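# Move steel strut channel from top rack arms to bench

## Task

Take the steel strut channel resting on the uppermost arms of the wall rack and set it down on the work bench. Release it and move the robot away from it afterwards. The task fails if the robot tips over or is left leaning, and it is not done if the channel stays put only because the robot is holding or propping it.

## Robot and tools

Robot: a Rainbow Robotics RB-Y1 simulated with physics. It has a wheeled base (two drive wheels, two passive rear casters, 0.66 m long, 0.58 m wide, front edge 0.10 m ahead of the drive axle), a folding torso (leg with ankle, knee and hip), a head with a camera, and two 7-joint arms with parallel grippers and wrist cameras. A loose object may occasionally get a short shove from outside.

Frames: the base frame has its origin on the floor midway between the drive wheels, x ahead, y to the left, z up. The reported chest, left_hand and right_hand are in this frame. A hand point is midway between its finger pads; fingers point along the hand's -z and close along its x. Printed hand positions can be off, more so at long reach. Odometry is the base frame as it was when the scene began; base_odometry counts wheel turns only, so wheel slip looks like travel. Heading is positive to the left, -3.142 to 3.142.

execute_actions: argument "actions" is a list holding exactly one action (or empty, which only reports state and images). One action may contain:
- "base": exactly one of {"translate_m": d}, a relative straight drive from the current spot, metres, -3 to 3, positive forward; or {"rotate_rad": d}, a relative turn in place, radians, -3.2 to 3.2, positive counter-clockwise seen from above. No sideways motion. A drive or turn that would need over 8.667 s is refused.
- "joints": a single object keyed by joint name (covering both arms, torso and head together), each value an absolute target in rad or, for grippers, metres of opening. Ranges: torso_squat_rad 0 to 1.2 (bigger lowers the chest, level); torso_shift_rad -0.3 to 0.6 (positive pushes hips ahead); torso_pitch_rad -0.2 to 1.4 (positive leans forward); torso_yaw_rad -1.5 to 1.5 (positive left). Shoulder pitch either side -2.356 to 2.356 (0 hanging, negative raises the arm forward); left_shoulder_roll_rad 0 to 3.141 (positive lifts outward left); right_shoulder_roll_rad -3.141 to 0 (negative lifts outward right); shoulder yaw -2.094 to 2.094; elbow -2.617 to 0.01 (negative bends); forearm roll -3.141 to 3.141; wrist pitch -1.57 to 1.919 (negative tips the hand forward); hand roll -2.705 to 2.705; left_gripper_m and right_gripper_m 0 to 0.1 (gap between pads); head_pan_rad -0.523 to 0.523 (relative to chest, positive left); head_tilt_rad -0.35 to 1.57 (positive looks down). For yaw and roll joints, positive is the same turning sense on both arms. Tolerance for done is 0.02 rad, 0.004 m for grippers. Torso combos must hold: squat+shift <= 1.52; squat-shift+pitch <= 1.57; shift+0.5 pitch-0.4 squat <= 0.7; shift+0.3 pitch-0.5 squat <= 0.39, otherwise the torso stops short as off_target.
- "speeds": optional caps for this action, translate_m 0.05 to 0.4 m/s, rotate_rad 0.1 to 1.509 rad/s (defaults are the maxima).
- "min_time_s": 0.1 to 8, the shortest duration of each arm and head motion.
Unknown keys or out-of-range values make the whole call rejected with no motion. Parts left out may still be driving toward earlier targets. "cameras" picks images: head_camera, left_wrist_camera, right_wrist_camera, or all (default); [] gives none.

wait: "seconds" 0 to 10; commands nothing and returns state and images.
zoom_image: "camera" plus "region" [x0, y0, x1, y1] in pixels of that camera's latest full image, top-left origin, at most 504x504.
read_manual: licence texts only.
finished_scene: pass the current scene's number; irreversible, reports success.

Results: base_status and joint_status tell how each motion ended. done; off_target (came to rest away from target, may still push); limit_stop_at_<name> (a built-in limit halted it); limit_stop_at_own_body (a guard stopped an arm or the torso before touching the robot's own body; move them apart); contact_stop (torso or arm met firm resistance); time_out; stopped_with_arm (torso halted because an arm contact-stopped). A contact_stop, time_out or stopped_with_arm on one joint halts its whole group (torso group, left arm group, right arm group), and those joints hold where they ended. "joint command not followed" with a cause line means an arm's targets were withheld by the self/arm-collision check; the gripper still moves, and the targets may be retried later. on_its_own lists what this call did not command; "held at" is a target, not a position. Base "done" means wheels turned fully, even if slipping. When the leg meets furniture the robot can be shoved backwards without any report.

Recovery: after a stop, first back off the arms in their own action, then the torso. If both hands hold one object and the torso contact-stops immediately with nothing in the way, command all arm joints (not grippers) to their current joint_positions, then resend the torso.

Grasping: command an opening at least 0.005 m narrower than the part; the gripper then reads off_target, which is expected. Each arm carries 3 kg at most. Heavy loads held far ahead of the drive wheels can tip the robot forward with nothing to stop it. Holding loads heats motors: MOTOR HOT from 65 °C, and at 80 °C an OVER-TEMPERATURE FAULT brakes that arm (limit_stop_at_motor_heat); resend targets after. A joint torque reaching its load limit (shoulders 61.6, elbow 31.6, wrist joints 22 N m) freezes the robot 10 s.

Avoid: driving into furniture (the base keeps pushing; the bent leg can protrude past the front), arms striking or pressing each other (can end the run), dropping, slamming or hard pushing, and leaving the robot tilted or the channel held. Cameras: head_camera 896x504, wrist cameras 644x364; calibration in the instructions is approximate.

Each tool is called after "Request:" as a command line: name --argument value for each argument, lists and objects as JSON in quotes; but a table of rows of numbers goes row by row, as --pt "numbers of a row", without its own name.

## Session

Request:
execute_actions --actions '[]'

Scene clock: 0.00 s.
base_odometry: x=+0.000 y=+0.000 heading=+0.000 (m, m, rad; odometry frame)
base_status: not commanded
joint_positions: torso_squat_rad=+0.350 torso_shift_rad=+0.000 torso_pitch_rad=-0.001 torso_yaw_rad=+0.000 left_shoulder_pitch_rad=+0.013 left_shoulder_roll_rad=+0.039 left_shoulder_yaw_rad=+0.007 left_elbow_rad=-0.211 left_forearm_roll_rad=-0.023 left_wrist_pitch_rad=-0.041 left_hand_roll_rad=-0.030 left_gripper_m=+0.100 right_shoulder_pitch_rad=-0.046 right_shoulder_roll_rad=+0.002 right_shoulder_yaw_rad=-0.029 right_elbow_rad=-0.274 right_forearm_roll_rad=-0.023 right_wrist_pitch_rad=+0.007 right_hand_roll_rad=+0.030 right_gripper_m=+0.101 head_pan_rad=+0.001 head_tilt_rad=+0.400
joint_status: not commanded
chest: x=-0.2285 y=-0.0006 z=+1.2476 quat_wxyz=(+1.000, +0.001, +0.000, +0.000) (m; base frame)
left_hand: x=-0.1257 y=+0.2507 z=+0.5712 quat_wxyz=(+0.992, +0.023, -0.119, -0.023) (m; base frame)
right_hand: x=-0.0643 y=-0.2198 z=+0.5806 quat_wxyz=(+0.988, +0.000, -0.155, -0.003) (m; base frame)
pictures: head_camera, left_wrist_camera, right_wrist_camera
camera_calibration (this result's frames):
head_camera: T_world_to_cam=[[0.029874, -0.998931, 0.0352882, -0.0451423], [-0.368567, -0.0438249, -0.928567, 1.32351], [0.929121, 0.014734, -0.369483, 0.668696], [0, 0, 0, 1]] pos_world=[-0.132147, 0.00305622, 1.47763]
left_wrist_camera: T_world_to_cam=[[0.977238, -0.0383048, 0.208659, 0.00974843], [-0.162843, -0.765837, 0.622073, -0.156914], [0.13597, -0.641892, -0.754643, 0.696181], [0, 0, 0, 1]] pos_world=[-0.129739, 0.327076, 0.620946]
right_wrist_camera: T_world_to_cam=[[-0.958467, 0.0353811, -0.283002, 0.112526], [-0.151238, 0.778223, 0.609505, -0.159964], [0.241803, 0.626991, -0.740549, 0.669373], [0, 0, 0, 1]] pos_world=[-0.0781974, -0.299185, 0.625048]
Images, in order (width x height): head_camera 896x504, left_wrist_camera 644x364, right_wrist_camera 644x364.

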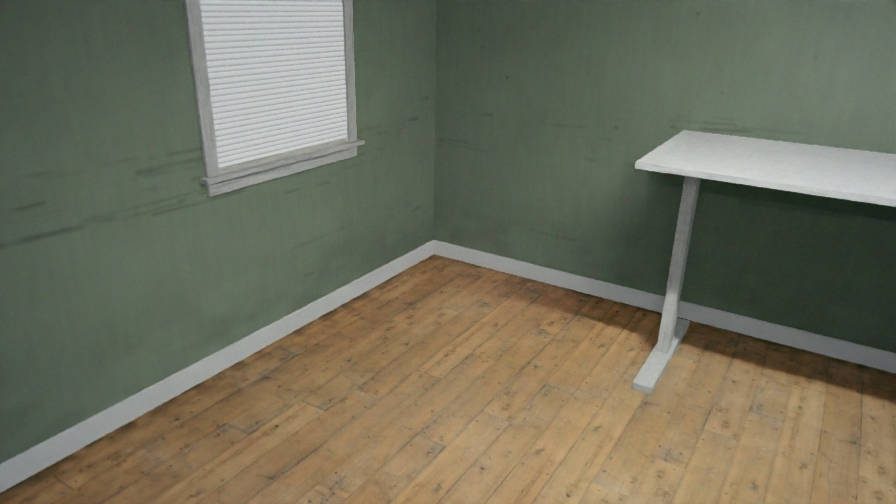

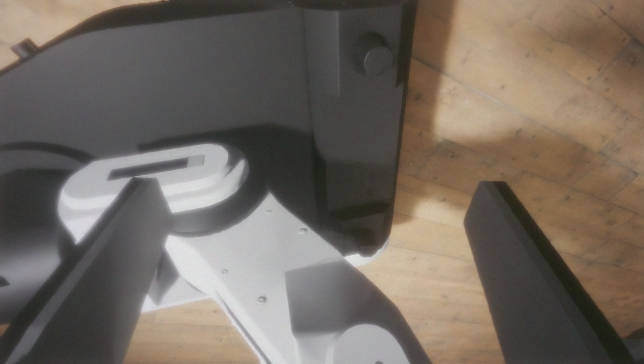

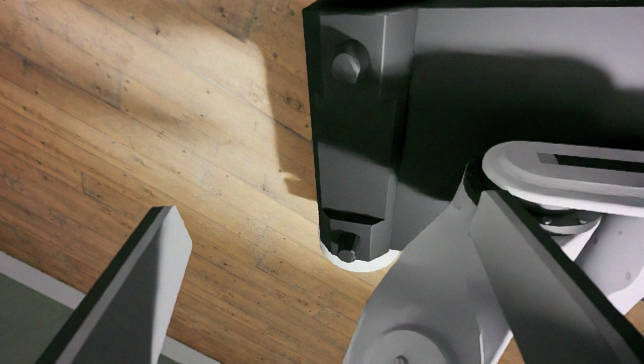

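Request:
execute_actions --actions '[{"base":{"rotate_rad":2.64},"joints":{"head_pan_rad":0,"head_tilt_rad":0.25,"left_shoulder_pitch_rad":-0.640,"left_shoulder_roll_rad":0.065,"left_shoulder_yaw_rad":0.206,"left_elbow_rad":-1.274,"left_forearm_roll_rad":0,"left_wrist_pitch_rad":0.314,"left_hand_roll_rad":0,"right_shoulder_pitch_rad":-0.640,"right_shoulder_roll_rad":-0.065,"right_shoulder_yaw_rad":-0.206,"right_elbow_rad":-1.274,"right_forearm_roll_rad":0,"right_wrist_pitch_rad":0.314,"right_hand_roll_rad":0},"min_time_s":3}]' --cameras '["head_camera"]'

Scene clock: 20.57 s.
base_odometry: x=+0.000 y=+0.000 heading=+2.640 (m, m, rad; odometry frame)
base_status: done
joint_positions: torso_squat_rad=+0.350 torso_shift_rad=-0.001 torso_pitch_rad=-0.001 torso_yaw_rad=+0.000 left_shoulder_pitch_rad=-0.640 left_shoulder_roll_rad=+0.065 left_shoulder_yaw_rad=+0.206 left_elbow_rad=-1.274 left_forearm_roll_rad=+0.000 left_wrist_pitch_rad=+0.314 left_hand_roll_rad=+0.000 left_gripper_m=+0.100 right_shoulder_pitch_rad=-0.640 right_shoulder_roll_rad=-0.065 right_shoulder_yaw_rad=-0.206 right_elbow_rad=-1.274 right_forearm_roll_rad=+0.000 right_wrist_pitch_rad=+0.314 right_hand_roll_rad=+0.000 right_gripper_m=+0.101 head_pan_rad=+0.000 head_tilt_rad=+0.250
joint_status: all done
chest: x=-0.2286 y=-0.0006 z=+1.2476 quat_wxyz=(+1.000, +0.001, +0.000, +0.000) (m; base frame)
left_hand: x=+0.4387 y=+0.2198 z=+1.1692 quat_wxyz=(+0.707, +0.001, -0.707, +0.000) (m; base frame)
right_hand: x=+0.4388 y=-0.2203 z=+1.1687 quat_wxyz=(+0.707, +0.001, -0.707, +0.000) (m; base frame)
pictures: head_camera
camera_calibration (this result's frames):
head_camera: T_world_to_cam=[[0.0234758, -0.998956, 0.0391804, -0.0521143], [-0.22577, -0.0434763, -0.97321, 1.41764], [0.973898, 0.0140012, -0.226555, 0.471092], [0, 0, 0, 1]] pos_world=[-0.137512, 0.00297787, 1.48843]
Images, in order (width x height): head_camera 896x504.

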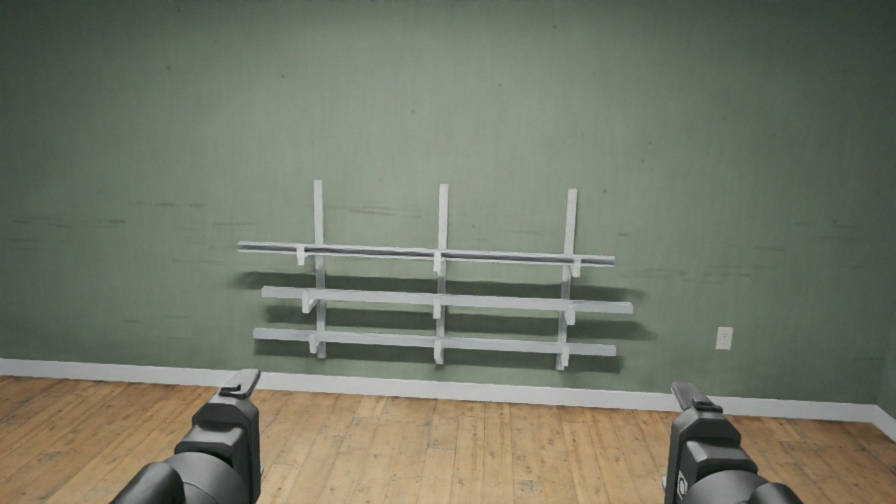

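Request:
zoom_image --camera "head_camera" --region '[220, 160, 660, 410]'

Region (220, 160, 660, 410) of head_camera's 896x504 image, scaled by 1.145, with more detail than that image has; it fills the top 286 rows of this view, and the rest is white.

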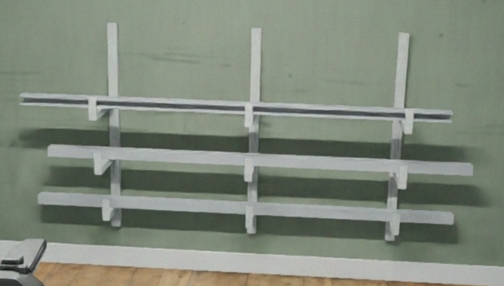

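Request:
zoom_image --camera "head_camera" --region '[0, 330, 200, 430]'

Request:
zoom_image --camera "head_camera" --region '[696, 360, 896, 460]'

Region (0, 330, 200, 430) of head_camera's 896x504 image, scaled by 2.520, with more detail than that image has.

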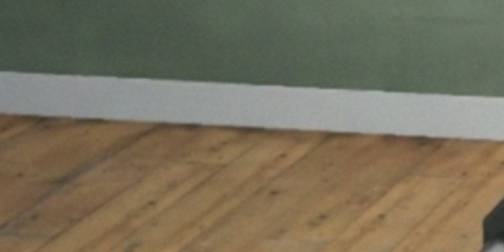

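Region (696, 360, 896, 460) of head_camera's 896x504 image, scaled by 2.520, with more detail than that image has.

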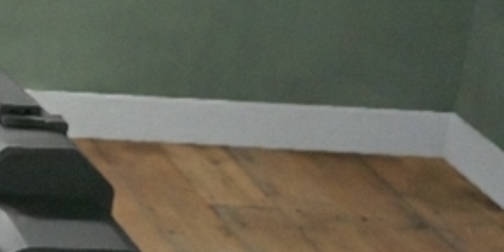

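Request:
execute_actions --actions '[{"base":{"rotate_rad":0.0895},"joints":{"left_shoulder_pitch_rad":-0.551,"left_shoulder_roll_rad":0.048,"left_shoulder_yaw_rad":0.180,"left_elbow_rad":-1.047,"left_wrist_pitch_rad":0,"right_shoulder_pitch_rad":-0.551,"right_shoulder_roll_rad":-0.048,"right_shoulder_yaw_rad":-0.180,"right_elbow_rad":-1.047,"right_wrist_pitch_rad":0}}]' --cameras '[]'

Request:
execute_actions --actions '[{"base":{"translate_m":1.757},"joints":{"torso_squat_rad":0.86,"head_tilt_rad":0.4}}]' --cameras '[]'

Request:
execute_actions --actions '[{"base":{"rotate_rad":-0.11}}]'

Scene clock: 61.87 s.
base_odometry: x=+0.000 y=+0.000 heading=+2.729 (m, m, rad; odometry frame)
base_status: done
joint_positions: torso_squat_rad=+0.350 torso_shift_rad=+0.000 torso_pitch_rad=-0.001 torso_yaw_rad=+0.000 left_shoulder_pitch_rad=-0.551 left_shoulder_roll_rad=+0.048 left_shoulder_yaw_rad=+0.180 left_elbow_rad=-1.047 left_forearm_roll_rad=+0.000 left_wrist_pitch_rad=+0.000 left_hand_roll_rad=+0.000 left_gripper_m=+0.100 right_shoulder_pitch_rad=-0.551 right_shoulder_roll_rad=-0.048 right_shoulder_yaw_rad=-0.180 right_elbow_rad=-1.047 right_forearm_roll_rad=+0.000 right_wrist_pitch_rad=+0.000 right_hand_roll_rad=+0.000 right_gripper_m=+0.101 head_pan_rad=+0.000 head_tilt_rad=+0.250
joint_status: all done
chest: x=-0.2285 y=-0.0006 z=+1.2476 quat_wxyz=(+1.000, +0.001, +0.000, +0.000) (m; base frame)
left_hand: x=+0.4229 y=+0.2198 z=+1.0735 quat_wxyz=(+0.707, +0.001, -0.707, +0.000) (m; base frame)
right_hand: x=+0.4231 y=-0.2201 z=+1.0730 quat_wxyz=(+0.707, +0.001, -0.707, -0.001) (m; base frame)
pictures: none
No camera images: the call's "cameras" was empty. Leave "cameras" out to get every camera's image.

Scene clock: 67.77 s.
base_odometry: x=-1.610 y=+0.705 heading=+2.729 (m, m, rad; odometry frame)
base_status: done
joint_positions: torso_squat_rad=+0.860 torso_shift_rad=+0.000 torso_pitch_rad=-0.001 torso_yaw_rad=+0.000 left_shoulder_pitch_rad=-0.551 left_shoulder_roll_rad=+0.048 left_shoulder_yaw_rad=+0.180 left_elbow_rad=-1.047 left_forearm_roll_rad=+0.000 left_wrist_pitch_rad=+0.000 left_hand_roll_rad=+0.000 left_gripper_m=+0.100 right_shoulder_pitch_rad=-0.551 right_shoulder_roll_rad=-0.048 right_shoulder_yaw_rad=-0.180 right_elbow_rad=-1.047 right_forearm_roll_rad=+0.000 right_wrist_pitch_rad=+0.000 right_hand_roll_rad=+0.000 right_gripper_m=+0.101 head_pan_rad=+0.000 head_tilt_rad=+0.400
joint_status: all done
chest: x=-0.2284 y=-0.0006 z=+1.0466 quat_wxyz=(+1.000, +0.001, +0.000, +0.000) (m; base frame)
left_hand: x=+0.4231 y=+0.2198 z=+0.8727 quat_wxyz=(+0.707, +0.001, -0.707, +0.000) (m; base frame)
right_hand: x=+0.4232 y=-0.2201 z=+0.8721 quat_wxyz=(+0.707, +0.001, -0.707, +0.000) (m; base frame)
pictures: none
No camera images: the call's "cameras" was empty. Leave "cameras" out to get every camera's image.

Scene clock: 69.07 s.
base_odometry: x=-1.610 y=+0.705 heading=+2.619 (m, m, rad; odometry frame)
base_status: done
joint_positions: torso_squat_rad=+0.860 torso_shift_rad=+0.000 torso_pitch_rad=-0.001 torso_yaw_rad=+0.000 left_shoulder_pitch_rad=-0.551 left_shoulder_roll_rad=+0.048 left_shoulder_yaw_rad=+0.180 left_elbow_rad=-1.047 left_forearm_roll_rad=+0.000 left_wrist_pitch_rad=+0.000 left_hand_roll_rad=+0.000 left_gripper_m=+0.100 right_shoulder_pitch_rad=-0.551 right_shoulder_roll_rad=-0.048 right_shoulder_yaw_rad=-0.180 right_elbow_rad=-1.047 right_forearm_roll_rad=+0.000 right_wrist_pitch_rad=+0.000 right_hand_roll_rad=+0.000 right_gripper_m=+0.101 head_pan_rad=+0.000 head_tilt_rad=+0.400
joint_status: not commanded
chest: x=-0.2284 y=-0.0005 z=+1.0466 quat_wxyz=(+1.000, +0.001, +0.000, +0.000) (m; base frame)
left_hand: x=+0.4231 y=+0.2198 z=+0.8727 quat_wxyz=(+0.707, +0.000, -0.707, +0.000) (m; base frame)
right_hand: x=+0.4232 y=-0.2200 z=+0.8721 quat_wxyz=(+0.707, +0.001, -0.707, +0.000) (m; base frame)
pictures: head_camera, left_wrist_camera, right_wrist_camera
camera_calibration (this result's frames):
head_camera: T_world_to_cam=[[0.0292565, -0.998948, 0.0353094, -0.0381264], [-0.368756, -0.0436192, -0.928502, 1.13688], [0.929066, 0.0141442, -0.369644, 0.594496], [0, 0, 0, 1]] pos_world=[-0.131981, 0.00309467, 1.27669]
left_wrist_camera: T_world_to_cam=[[0.0284264, 0.0108163, 0.999537, -0.890185], [-0.673436, -0.738747, 0.0271464, 0.450533], [0.738699, -0.673896, -0.0137159, -0.0652429], [0, 0, 0, 1]] pos_world=[0.376905, 0.298492, 0.876648]
right_wrist_camera: T_world_to_cam=[[-0.023837, 0.0306842, -0.999245, 0.890326], [-0.626789, 0.77822, 0.0388492, 0.43516], [0.778824, 0.627242, 0.000682126, -0.106159], [0, 0, 0, 1]] pos_world=[0.376655, -0.299382, 0.872821]
Images, in order (width x height): head_camera 896x504, left_wrist_camera 644x364, right_wrist_camera 644x364.

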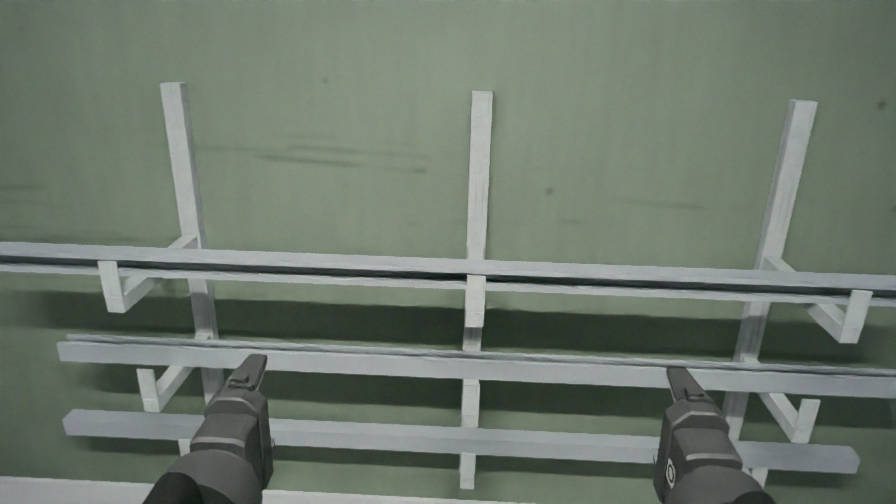

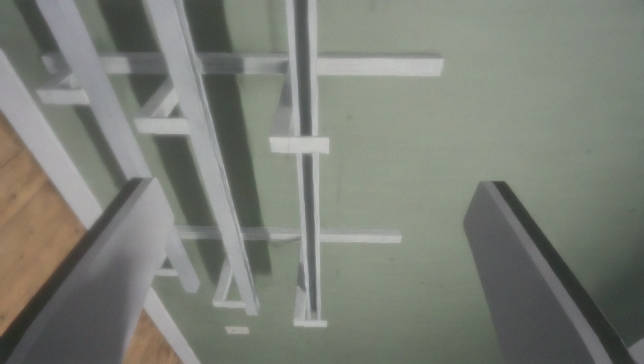

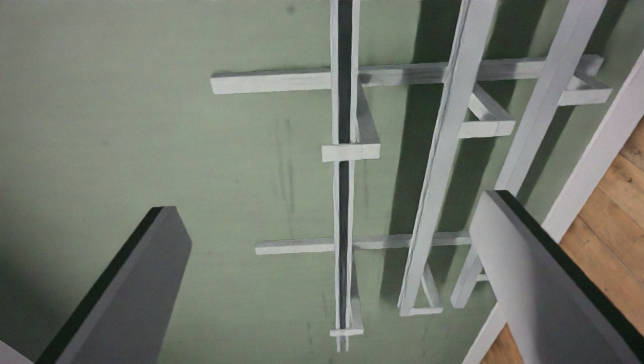

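Request:
execute_actions --actions '[{"base":{"translate_m":0.27},"joints":{"torso_squat_rad":0.924,"head_tilt_rad":0.6}}]'

Scene clock: 87.30 s.
base_odometry: x=-1.844 y=+0.839 heading=+2.619 (m, m, rad; odometry frame)
base_status: done
joint_positions: torso_squat_rad=+0.924 torso_shift_rad=+0.000 torso_pitch_rad=-0.001 torso_yaw_rad=+0.000 left_shoulder_pitch_rad=-0.551 left_shoulder_roll_rad=+0.048 left_shoulder_yaw_rad=+0.180 left_elbow_rad=-1.047 left_forearm_roll_rad=+0.000 left_wrist_pitch_rad=+0.000 left_hand_roll_rad=+0.000 left_gripper_m=+0.100 right_shoulder_pitch_rad=-0.551 right_shoulder_roll_rad=-0.048 right_shoulder_yaw_rad=-0.180 right_elbow_rad=-1.047 right_forearm_roll_rad=+0.000 right_wrist_pitch_rad=+0.000 right_hand_roll_rad=+0.000 right_gripper_m=+0.101 head_pan_rad=+0.000 head_tilt_rad=+0.600
joint_status: all done
chest: x=-0.2284 y=-0.0005 z=+1.0118 quat_wxyz=(+1.000, +0.001, +0.000, +0.000) (m; base frame)
left_hand: x=+0.4231 y=+0.2199 z=+0.8378 quat_wxyz=(+0.707, +0.000, -0.707, +0.000) (m; base frame)
right_hand: x=+0.4232 y=-0.2200 z=+0.8372 quat_wxyz=(+0.707, +0.001, -0.707, +0.000) (m; base frame)
pictures: head_camera, left_wrist_camera, right_wrist_camera
camera_calibration (this result's frames):
head_camera: T_world_to_cam=[[0.0359372, -0.998938, 0.0288381, -0.0276642], [-0.545871, -0.0437931, -0.836724, 0.956719], [0.837098, 0.0143277, -0.546865, 0.777367], [0, 0, 0, 1]] pos_world=[-0.127492, 0.00312501, 1.22642]
left_wrist_camera: T_world_to_cam=[[0.0284261, 0.0108159, 0.999537, -0.855336], [-0.673439, -0.738744, 0.027146, 0.4515], [0.738696, -0.673899, -0.0137158, -0.0657289], [0, 0, 0, 1]] pos_world=[0.376925, 0.2985, 0.841783]
right_wrist_camera: T_world_to_cam=[[-0.0238351, 0.0306844, -0.999245, 0.855484], [-0.626785, 0.778223, 0.0388482, 0.436519], [0.778828, 0.627237, 0.000683478, -0.106154], [0, 0, 0, 1]] pos_world=[0.376669, -0.299375, 0.837952]
Images, in order (width x height): head_camera 896x504, left_wrist_camera 644x364, right_wrist_camera 644x364.

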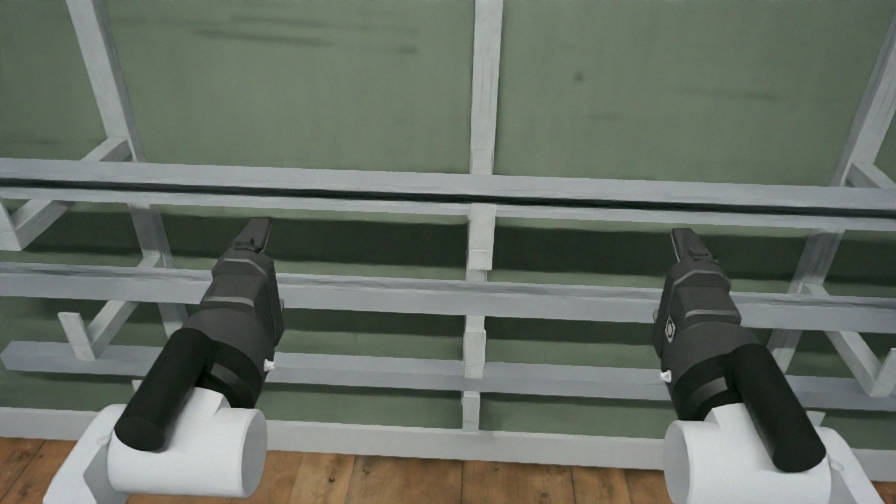

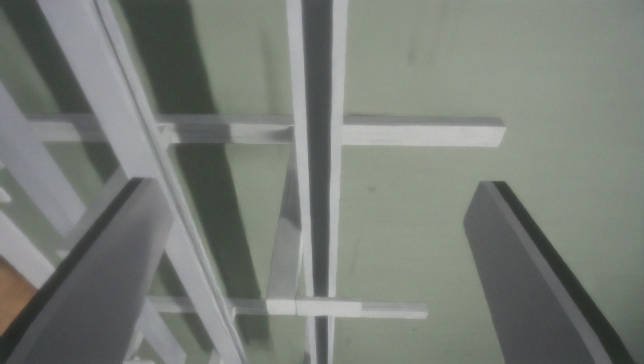

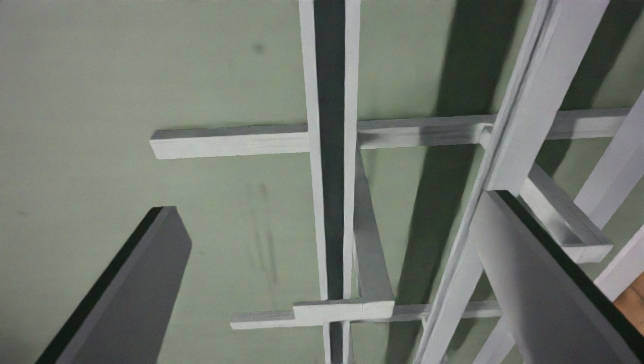

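Request:
zoom_image --camera "left_wrist_camera" --region '[220, 80, 420, 280]'

Request:
zoom_image --camera "right_wrist_camera" --region '[230, 80, 430, 280]'

Region (220, 80, 420, 280) of left_wrist_camera's 644x364 image, scaled by 2.520, with more detail than that image has.

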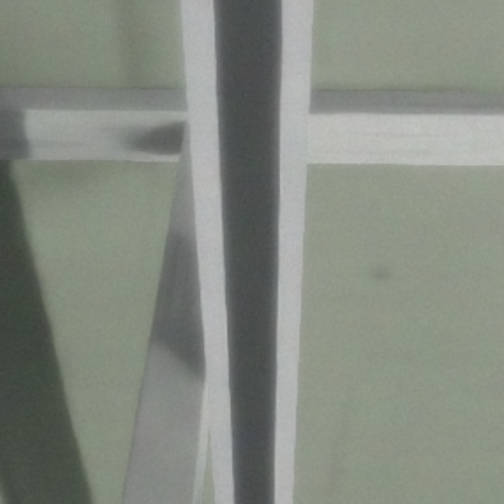

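Region (230, 80, 430, 280) of right_wrist_camera's 644x364 image, scaled by 2.520, with more detail than that image has.

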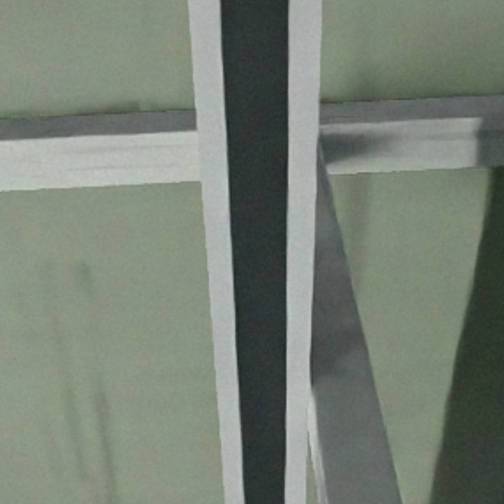

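Request:
execute_actions --actions '[{"base":{"translate_m":0.175},"joints":{"torso_squat_rad":0.935}}]'

Scene clock: 104.57 s.
base_odometry: x=-1.995 y=+0.927 heading=+2.619 (m, m, rad; odometry frame)
base_status: done
joint_positions: torso_squat_rad=+0.935 torso_shift_rad=+0.000 torso_pitch_rad=-0.001 torso_yaw_rad=+0.000 left_shoulder_pitch_rad=-0.551 left_shoulder_roll_rad=+0.048 left_shoulder_yaw_rad=+0.180 left_elbow_rad=-1.047 left_forearm_roll_rad=+0.000 left_wrist_pitch_rad=+0.000 left_hand_roll_rad=+0.000 left_gripper_m=+0.100 right_shoulder_pitch_rad=-0.551 right_shoulder_roll_rad=-0.048 right_shoulder_yaw_rad=-0.180 right_elbow_rad=-1.047 right_forearm_roll_rad=+0.000 right_wrist_pitch_rad=+0.000 right_hand_roll_rad=+0.000 right_gripper_m=+0.101 head_pan_rad=+0.000 head_tilt_rad=+0.600
joint_status: all done
chest: x=-0.2284 y=-0.0005 z=+1.0056 quat_wxyz=(+1.000, +0.001, +0.000, +0.000) (m; base frame)
left_hand: x=+0.4231 y=+0.2199 z=+0.8316 quat_wxyz=(+0.707, +0.000, -0.707, +0.000) (m; base frame)
right_hand: x=+0.4232 y=-0.2200 z=+0.8311 quat_wxyz=(+0.707, +0.001, -0.707, +0.000) (m; base frame)
pictures: head_camera, left_wrist_camera, right_wrist_camera
camera_calibration (this result's frames):
head_camera: T_world_to_cam=[[0.0359378, -0.998938, 0.0288373, -0.0274839], [-0.545889, -0.0437931, -0.836712, 0.951547], [0.837086, 0.0143276, -0.546883, 0.774002], [0, 0, 0, 1]] pos_world=[-0.12748, 0.00312685, 1.22025]
left_wrist_camera: T_world_to_cam=[[0.0284223, 0.0108162, 0.999537, -0.849167], [-0.673439, -0.738745, 0.0271436, 0.451675], [0.738697, -0.673899, -0.0137128, -0.0658197], [0, 0, 0, 1]] pos_world=[0.376932, 0.298502, 0.835611]
right_wrist_camera: T_world_to_cam=[[-0.0238436, 0.0306849, -0.999245, 0.849313], [-0.626783, 0.778225, 0.0388539, 0.436756], [0.778829, 0.627236, 0.000677035, -0.106149], [0, 0, 0, 1]] pos_world=[0.376674, -0.299375, 0.831774]
Images, in order (width x height): head_camera 896x504, left_wrist_camera 644x364, right_wrist_camera 644x364.

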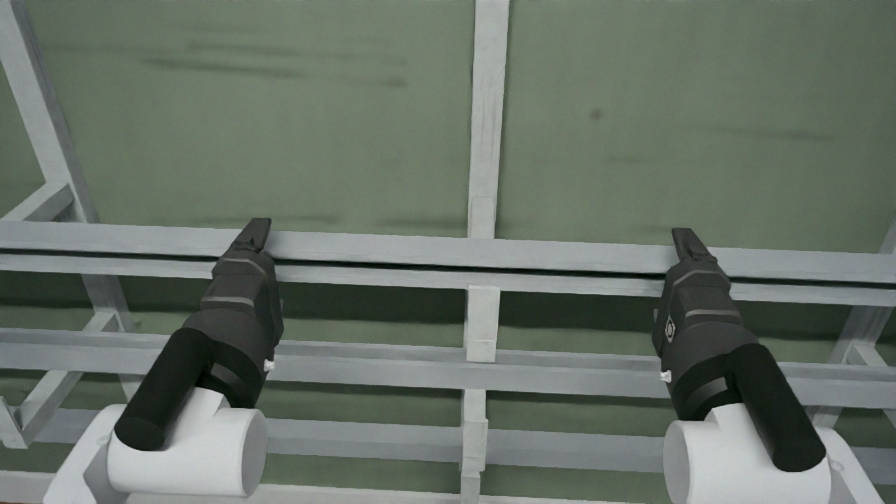

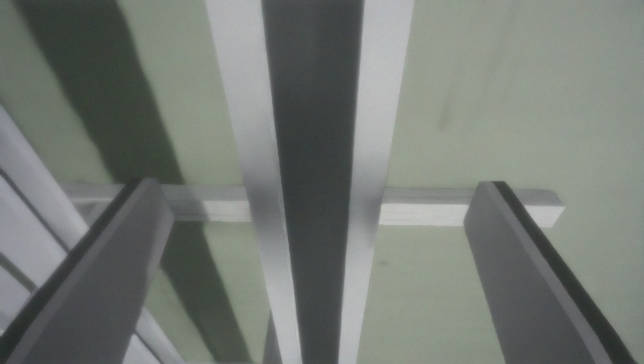

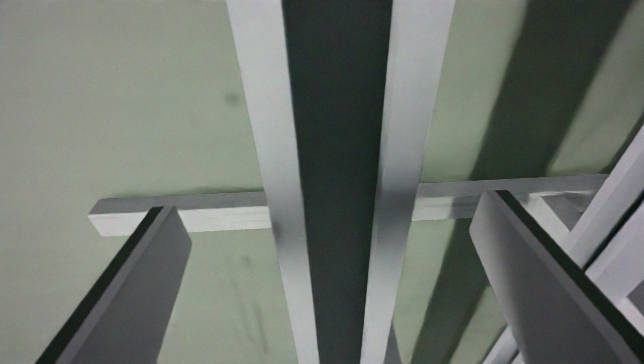

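Request:
execute_actions --actions '[{"base":{"translate_m":0.035},"speeds":{"translate_m":0.06}}]' --cameras '["left_wrist_camera","right_wrist_camera"]'

Scene clock: 114.23 s.
base_odometry: x=-2.026 y=+0.944 heading=+2.619 (m, m, rad; odometry frame)
base_status: done
joint_positions: torso_squat_rad=+0.935 torso_shift_rad=+0.000 torso_pitch_rad=-0.001 torso_yaw_rad=+0.000 left_shoulder_pitch_rad=-0.551 left_shoulder_roll_rad=+0.048 left_shoulder_yaw_rad=+0.180 left_elbow_rad=-1.047 left_forearm_roll_rad=+0.000 left_wrist_pitch_rad=+0.000 left_hand_roll_rad=+0.000 left_gripper_m=+0.100 right_shoulder_pitch_rad=-0.551 right_shoulder_roll_rad=-0.048 right_shoulder_yaw_rad=-0.180 right_elbow_rad=-1.047 right_forearm_roll_rad=+0.000 right_wrist_pitch_rad=+0.000 right_hand_roll_rad=+0.000 right_gripper_m=+0.101 head_pan_rad=+0.000 head_tilt_rad=+0.600
joint_status: not commanded
chest: x=-0.2284 y=-0.0005 z=+1.0056 quat_wxyz=(+1.000, +0.001, +0.000, +0.000) (m; base frame)
left_hand: x=+0.4231 y=+0.2199 z=+0.8317 quat_wxyz=(+0.707, +0.000, -0.707, +0.000) (m; base frame)
right_hand: x=+0.4232 y=-0.2200 z=+0.8311 quat_wxyz=(+0.707, +0.001, -0.707, +0.000) (m; base frame)
pictures: left_wrist_camera, right_wrist_camera
camera_calibration (this result's frames):
left_wrist_camera: T_world_to_cam=[[0.0283488, 0.0108166, 0.99954, -0.849178], [-0.673442, -0.738744, 0.0270944, 0.451705], [0.738697, -0.6739, -0.0136581, -0.0658529], [0, 0, 0, 1]] pos_world=[0.376915, 0.298501, 0.835649]
right_wrist_camera: T_world_to_cam=[[-0.0237661, 0.0306846, -0.999247, 0.849325], [-0.626788, 0.778223, 0.038805, 0.436786], [0.778827, 0.627238, 0.000737452, -0.106188], [0, 0, 0, 1]] pos_world=[0.376659, -0.299373, 0.831814]
Images, in order (width x height): left_wrist_camera 644x364, right_wrist_camera 644x364.

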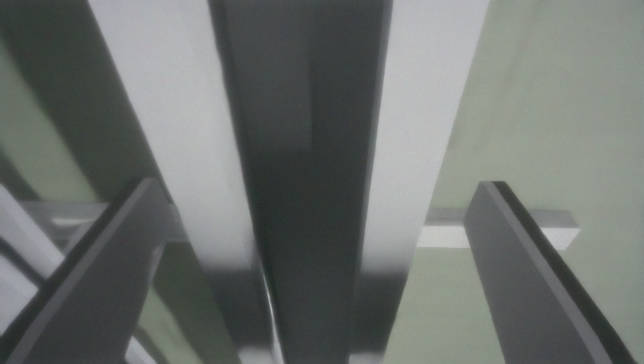

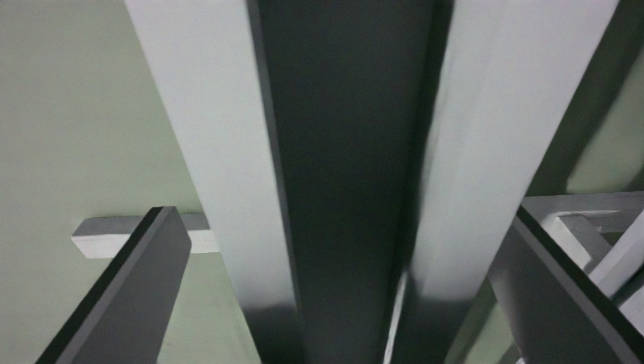

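Request:
execute_actions --actions '[{"joints":{"left_gripper_m":0.025,"right_gripper_m":0.025}}]'

Scene clock: 122.43 s.
base_odometry: x=-2.026 y=+0.944 heading=+2.619 (m, m, rad; odometry frame)
base_status: not commanded
joint_positions: torso_squat_rad=+0.935 torso_shift_rad=+0.000 torso_pitch_rad=+0.000 torso_yaw_rad=+0.000 left_shoulder_pitch_rad=-0.551 left_shoulder_roll_rad=+0.048 left_shoulder_yaw_rad=+0.180 left_elbow_rad=-1.047 left_forearm_roll_rad=+0.000 left_wrist_pitch_rad=+0.000 left_hand_roll_rad=+0.000 left_gripper_m=+0.041 right_shoulder_pitch_rad=-0.549 right_shoulder_roll_rad=-0.047 right_shoulder_yaw_rad=-0.180 right_elbow_rad=-1.045 right_forearm_roll_rad=+0.000 right_wrist_pitch_rad=+0.001 right_hand_roll_rad=+0.000 right_gripper_m=+0.042 head_pan_rad=+0.000 head_tilt_rad=+0.600
joint_status: left_gripper_m off_target (ended at +0.041, target +0.025); right_gripper_m off_target (ended at +0.042, target +0.025)
chest: x=-0.2281 y=-0.0005 z=+1.0056 quat_wxyz=(+1.000, +0.001, +0.000, +0.000) (m; base frame)
left_hand: x=+0.4232 y=+0.2198 z=+0.8313 quat_wxyz=(+0.707, +0.000, -0.707, +0.000) (m; base frame)
right_hand: x=+0.4229 y=-0.2201 z=+0.8286 quat_wxyz=(+0.709, +0.001, -0.705, -0.001) (m; base frame)
pictures: head_camera, left_wrist_camera, right_wrist_camera
camera_calibration (this result's frames):
head_camera: T_world_to_cam=[[0.0359565, -0.998941, 0.0286985, -0.0273982], [-0.546317, -0.0436944, -0.836438, 0.95132], [0.836806, 0.0143969, -0.54731, 0.774173], [0, 0, 0, 1]] pos_world=[-0.127126, 0.00305246, 1.22022]
left_wrist_camera: T_world_to_cam=[[0.029068, 0.0109088, 0.999518, -0.849119], [-0.673437, -0.738727, 0.0276474, 0.451332], [0.738673, -0.673916, -0.014127, -0.0656161], [0, 0, 0, 1]] pos_world=[0.377095, 0.298454, 0.835304]
right_wrist_camera: T_world_to_cam=[[-0.028617, 0.0314216, -0.999096, 0.848867], [-0.626351, 0.778386, 0.0424207, 0.433619], [0.779016, 0.626999, -0.00259414, -0.10322], [0, 0, 0, 1]] pos_world=[0.3763, -0.299476, 0.829438]
Images, in order (width x height): head_camera 896x504, left_wrist_camera 644x364, right_wrist_camera 644x364.

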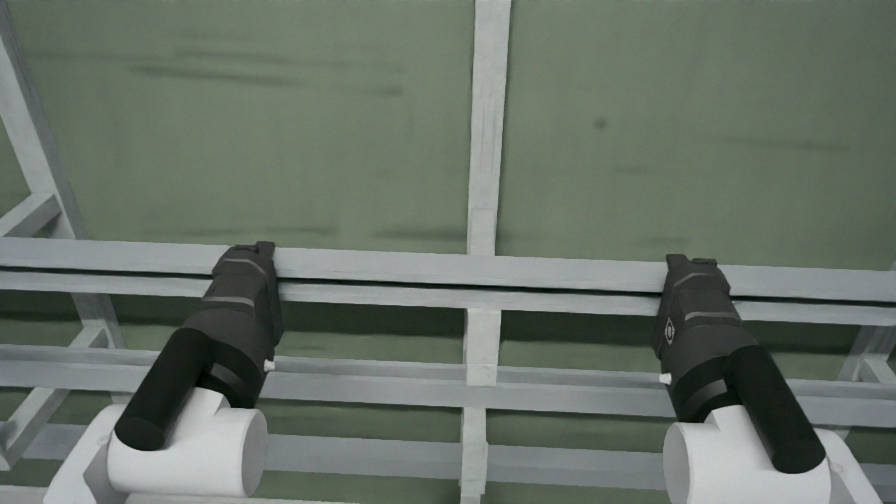

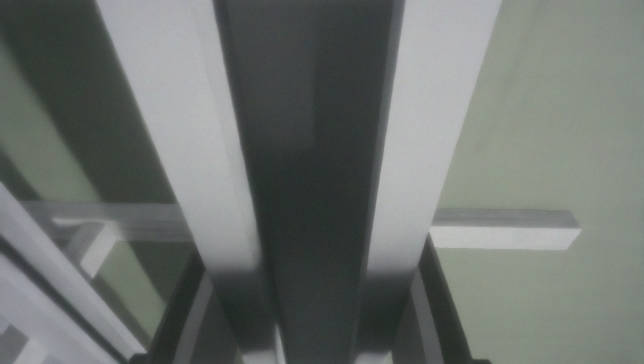

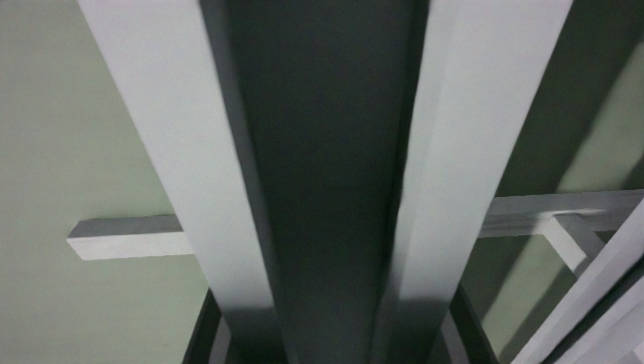

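Request:
execute_actions --actions '[{"joints":{"torso_squat_rad":0.70}}]' --cameras '["head_camera"]'

Scene clock: 127.00 s.
base_odometry: x=-2.026 y=+0.944 heading=+2.619 (m, m, rad; odometry frame)
base_status: not commanded
joint_positions: torso_squat_rad=+0.700 torso_shift_rad=+0.000 torso_pitch_rad=+0.001 torso_yaw_rad=+0.000 left_shoulder_pitch_rad=-0.547 left_shoulder_roll_rad=+0.047 left_shoulder_yaw_rad=+0.180 left_elbow_rad=-1.044 left_forearm_roll_rad=+0.000 left_wrist_pitch_rad=+0.002 left_hand_roll_rad=+0.000 left_gripper_m=+0.041 right_shoulder_pitch_rad=-0.548 right_shoulder_roll_rad=-0.047 right_shoulder_yaw_rad=-0.180 right_elbow_rad=-1.044 right_forearm_roll_rad=+0.000 right_wrist_pitch_rad=+0.001 right_hand_roll_rad=+0.000 right_gripper_m=+0.041 head_pan_rad=+0.000 head_tilt_rad=+0.600
joint_status: all done
chest: x=-0.2275 y=-0.0005 z=+1.1254 quat_wxyz=(+1.000, +0.001, +0.001, +0.000) (m; base frame)
left_hand: x=+0.4225 y=+0.2201 z=+0.9457 quat_wxyz=(+0.711, +0.000, -0.703, +0.001) (m; base frame)
right_hand: x=+0.4229 y=-0.2201 z=+0.9461 quat_wxyz=(+0.710, +0.001, -0.704, -0.001) (m; base frame)
pictures: head_camera
camera_calibration (this result's frames):
head_camera: T_world_to_cam=[[0.0359973, -0.998937, 0.0287775, -0.0309286], [-0.547484, -0.0438029, -0.835669, 1.05072], [0.836041, 0.0143265, -0.548479, 0.840321], [0, 0, 0, 1]] pos_world=[-0.126177, 0.00309004, 1.33984]
Images, in order (width x height): head_camera 896x504.

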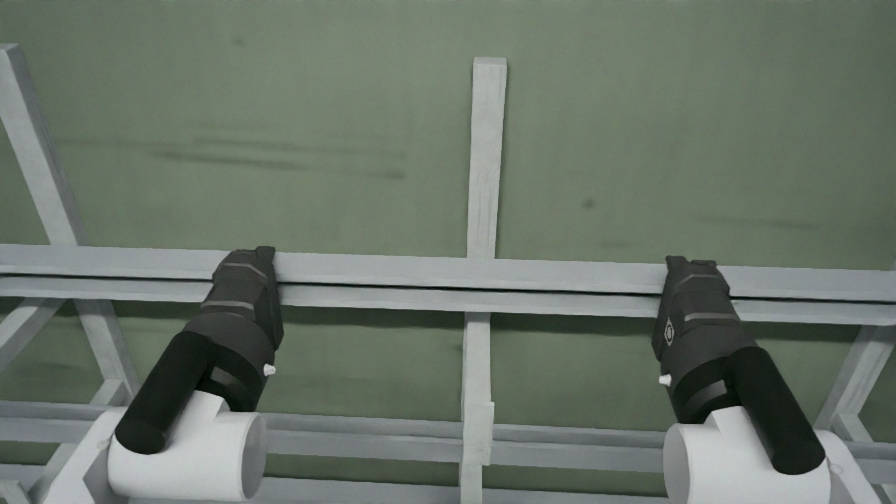

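Request:
execute_actions --actions '[{"base":{"translate_m":-0.5},"speeds":{"translate_m":0.25},"joints":{"head_tilt_rad":0.45}}]' --cameras '["head_camera"]'

Request:
execute_actions --actions '[{"base":{"translate_m":-2.3},"joints":{"torso_squat_rad":0.1,"head_pan_rad":0.52,"head_tilt_rad":0.3}}]' --cameras '["head_camera"]'

Scene clock: 139.90 s.
base_odometry: x=-1.592 y=+0.695 heading=+2.618 (m, m, rad; odometry frame)
base_status: done
joint_positions: torso_squat_rad=+0.700 torso_shift_rad=+0.000 torso_pitch_rad=+0.001 torso_yaw_rad=+0.000 left_shoulder_pitch_rad=-0.547 left_shoulder_roll_rad=+0.047 left_shoulder_yaw_rad=+0.180 left_elbow_rad=-1.044 left_forearm_roll_rad=+0.000 left_wrist_pitch_rad=+0.002 left_hand_roll_rad=+0.000 left_gripper_m=+0.041 right_shoulder_pitch_rad=-0.548 right_shoulder_roll_rad=-0.047 right_shoulder_yaw_rad=-0.180 right_elbow_rad=-1.044 right_forearm_roll_rad=+0.000 right_wrist_pitch_rad=+0.001 right_hand_roll_rad=+0.000 right_gripper_m=+0.041 head_pan_rad=+0.000 head_tilt_rad=+0.450
joint_status: all done
chest: x=-0.2275 y=-0.0005 z=+1.1254 quat_wxyz=(+1.000, +0.001, +0.001, +0.000) (m; base frame)
left_hand: x=+0.4225 y=+0.2201 z=+0.9456 quat_wxyz=(+0.711, +0.000, -0.703, +0.001) (m; base frame)
right_hand: x=+0.4229 y=-0.2201 z=+0.9461 quat_wxyz=(+0.710, +0.001, -0.704, -0.001) (m; base frame)
pictures: head_camera
camera_calibration (this result's frames):
head_camera: T_world_to_cam=[[0.0311126, -0.998945, 0.03377, -0.0385454], [-0.416387, -0.0436688, -0.908138, 1.17364], [0.908655, 0.0141931, -0.417306, 0.681433], [0, 0, 0, 1]] pos_world=[-0.129301, 0.0030749, 1.35149]
Images, in order (width x height): head_camera 896x504.

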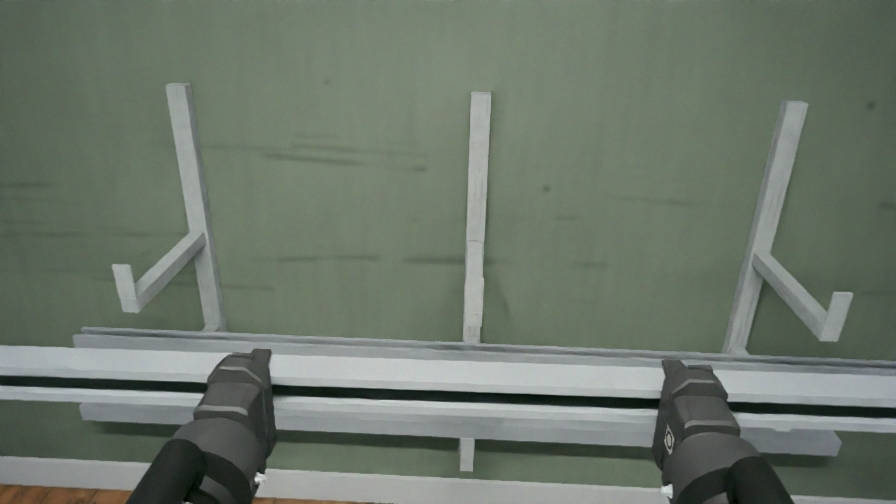

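Scene clock: 147.23 s.
base_odometry: x=+0.399 y=-0.456 heading=+2.617 (m, m, rad; odometry frame)
base_status: done
joint_positions: torso_squat_rad=+0.100 torso_shift_rad=+0.000 torso_pitch_rad=+0.001 torso_yaw_rad=+0.000 left_shoulder_pitch_rad=-0.547 left_shoulder_roll_rad=+0.047 left_shoulder_yaw_rad=+0.180 left_elbow_rad=-1.044 left_forearm_roll_rad=+0.000 left_wrist_pitch_rad=+0.002 left_hand_roll_rad=+0.000 left_gripper_m=+0.041 right_shoulder_pitch_rad=-0.548 right_shoulder_roll_rad=-0.047 right_shoulder_yaw_rad=-0.180 right_elbow_rad=-1.044 right_forearm_roll_rad=+0.000 right_wrist_pitch_rad=+0.001 right_hand_roll_rad=+0.000 right_gripper_m=+0.041 head_pan_rad=+0.520 head_tilt_rad=+0.300
joint_status: all done
chest: x=-0.2274 y=-0.0006 z=+1.2864 quat_wxyz=(+1.000, +0.001, +0.001, +0.000) (m; base frame)
left_hand: x=+0.4226 y=+0.2201 z=+1.1066 quat_wxyz=(+0.711, +0.000, -0.703, +0.001) (m; base frame)
right_hand: x=+0.4230 y=-0.2202 z=+1.1071 quat_wxyz=(+0.710, +0.001, -0.704, -0.001) (m; base frame)
pictures: head_camera
camera_calibration (this result's frames):
head_camera: T_world_to_cam=[[0.518457, -0.854281, 0.0374898, 0.0505138], [-0.217593, -0.174201, -0.960368, 1.43827], [0.826956, 0.489752, -0.276201, 0.522379], [0, 0, 0, 1]] pos_world=[-0.145215, 0.0378653, 1.52366]
Images, in order (width x height): head_camera 896x504.

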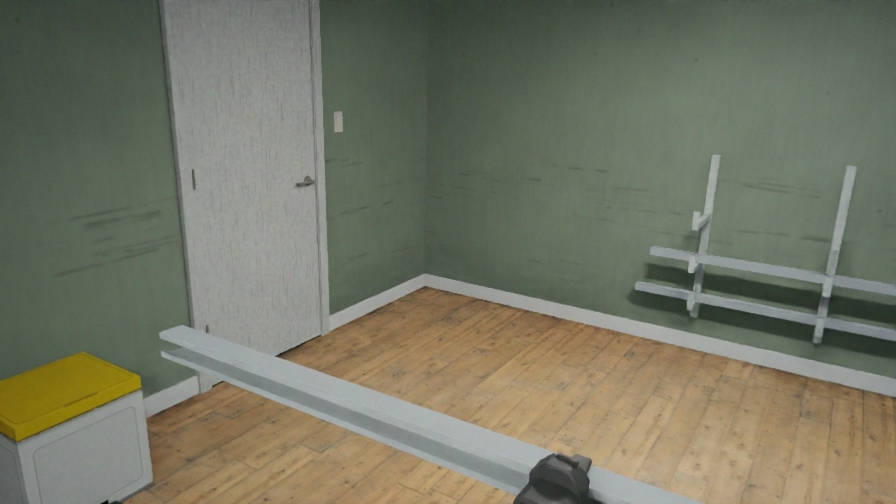

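Request:
execute_actions --actions '[{"base":{"rotate_rad":-3.14},"joints":{"head_pan_rad":0,"head_tilt_rad":0.2},"speeds":{"rotate_rad":1.1}}]' --cameras '["head_camera"]'

Scene clock: 159.30 s.
base_odometry: x=+0.399 y=-0.456 heading=-0.522 (m, m, rad; odometry frame)
base_status: done
joint_positions: torso_squat_rad=+0.100 torso_shift_rad=+0.000 torso_pitch_rad=+0.001 torso_yaw_rad=+0.000 left_shoulder_pitch_rad=-0.547 left_shoulder_roll_rad=+0.047 left_shoulder_yaw_rad=+0.180 left_elbow_rad=-1.044 left_forearm_roll_rad=+0.000 left_wrist_pitch_rad=+0.002 left_hand_roll_rad=+0.000 left_gripper_m=+0.041 right_shoulder_pitch_rad=-0.548 right_shoulder_roll_rad=-0.047 right_shoulder_yaw_rad=-0.180 right_elbow_rad=-1.044 right_forearm_roll_rad=+0.000 right_wrist_pitch_rad=+0.001 right_hand_roll_rad=+0.000 right_gripper_m=+0.041 head_pan_rad=+0.000 head_tilt_rad=+0.200
joint_status: all done
chest: x=-0.2274 y=-0.0006 z=+1.2864 quat_wxyz=(+1.000, +0.001, +0.001, +0.000) (m; base frame)
left_hand: x=+0.4226 y=+0.2201 z=+1.1066 quat_wxyz=(+0.711, +0.000, -0.703, +0.001) (m; base frame)
right_hand: x=+0.4230 y=-0.2201 z=+1.1071 quat_wxyz=(+0.710, +0.001, -0.704, -0.001) (m; base frame)
pictures: head_camera
camera_calibration (this result's frames):
head_camera: T_world_to_cam=[[0.021493, -0.998954, 0.0403602, -0.0557628], [-0.178886, -0.0435606, -0.982905, 1.47982], [0.983635, 0.0139057, -0.179635, 0.410603], [0, 0, 0, 1]] pos_world=[-0.137966, 0.00304755, 1.53053]
Images, in order (width x height): head_camera 896x504.

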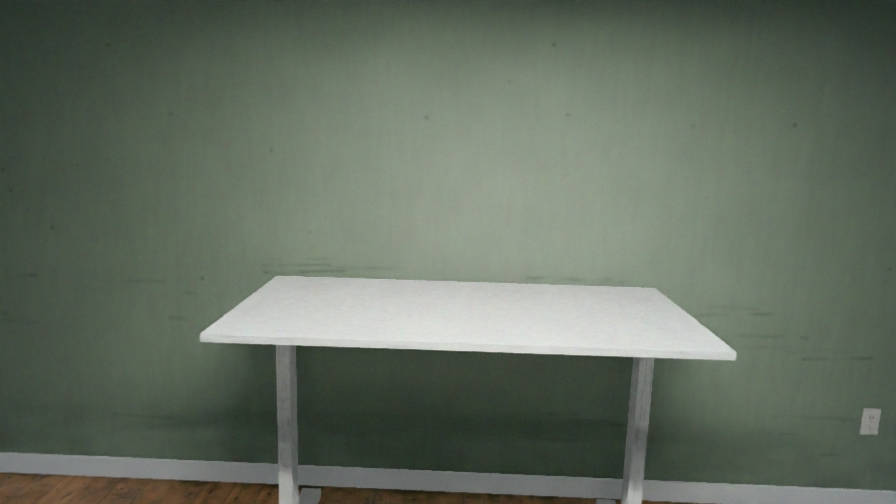

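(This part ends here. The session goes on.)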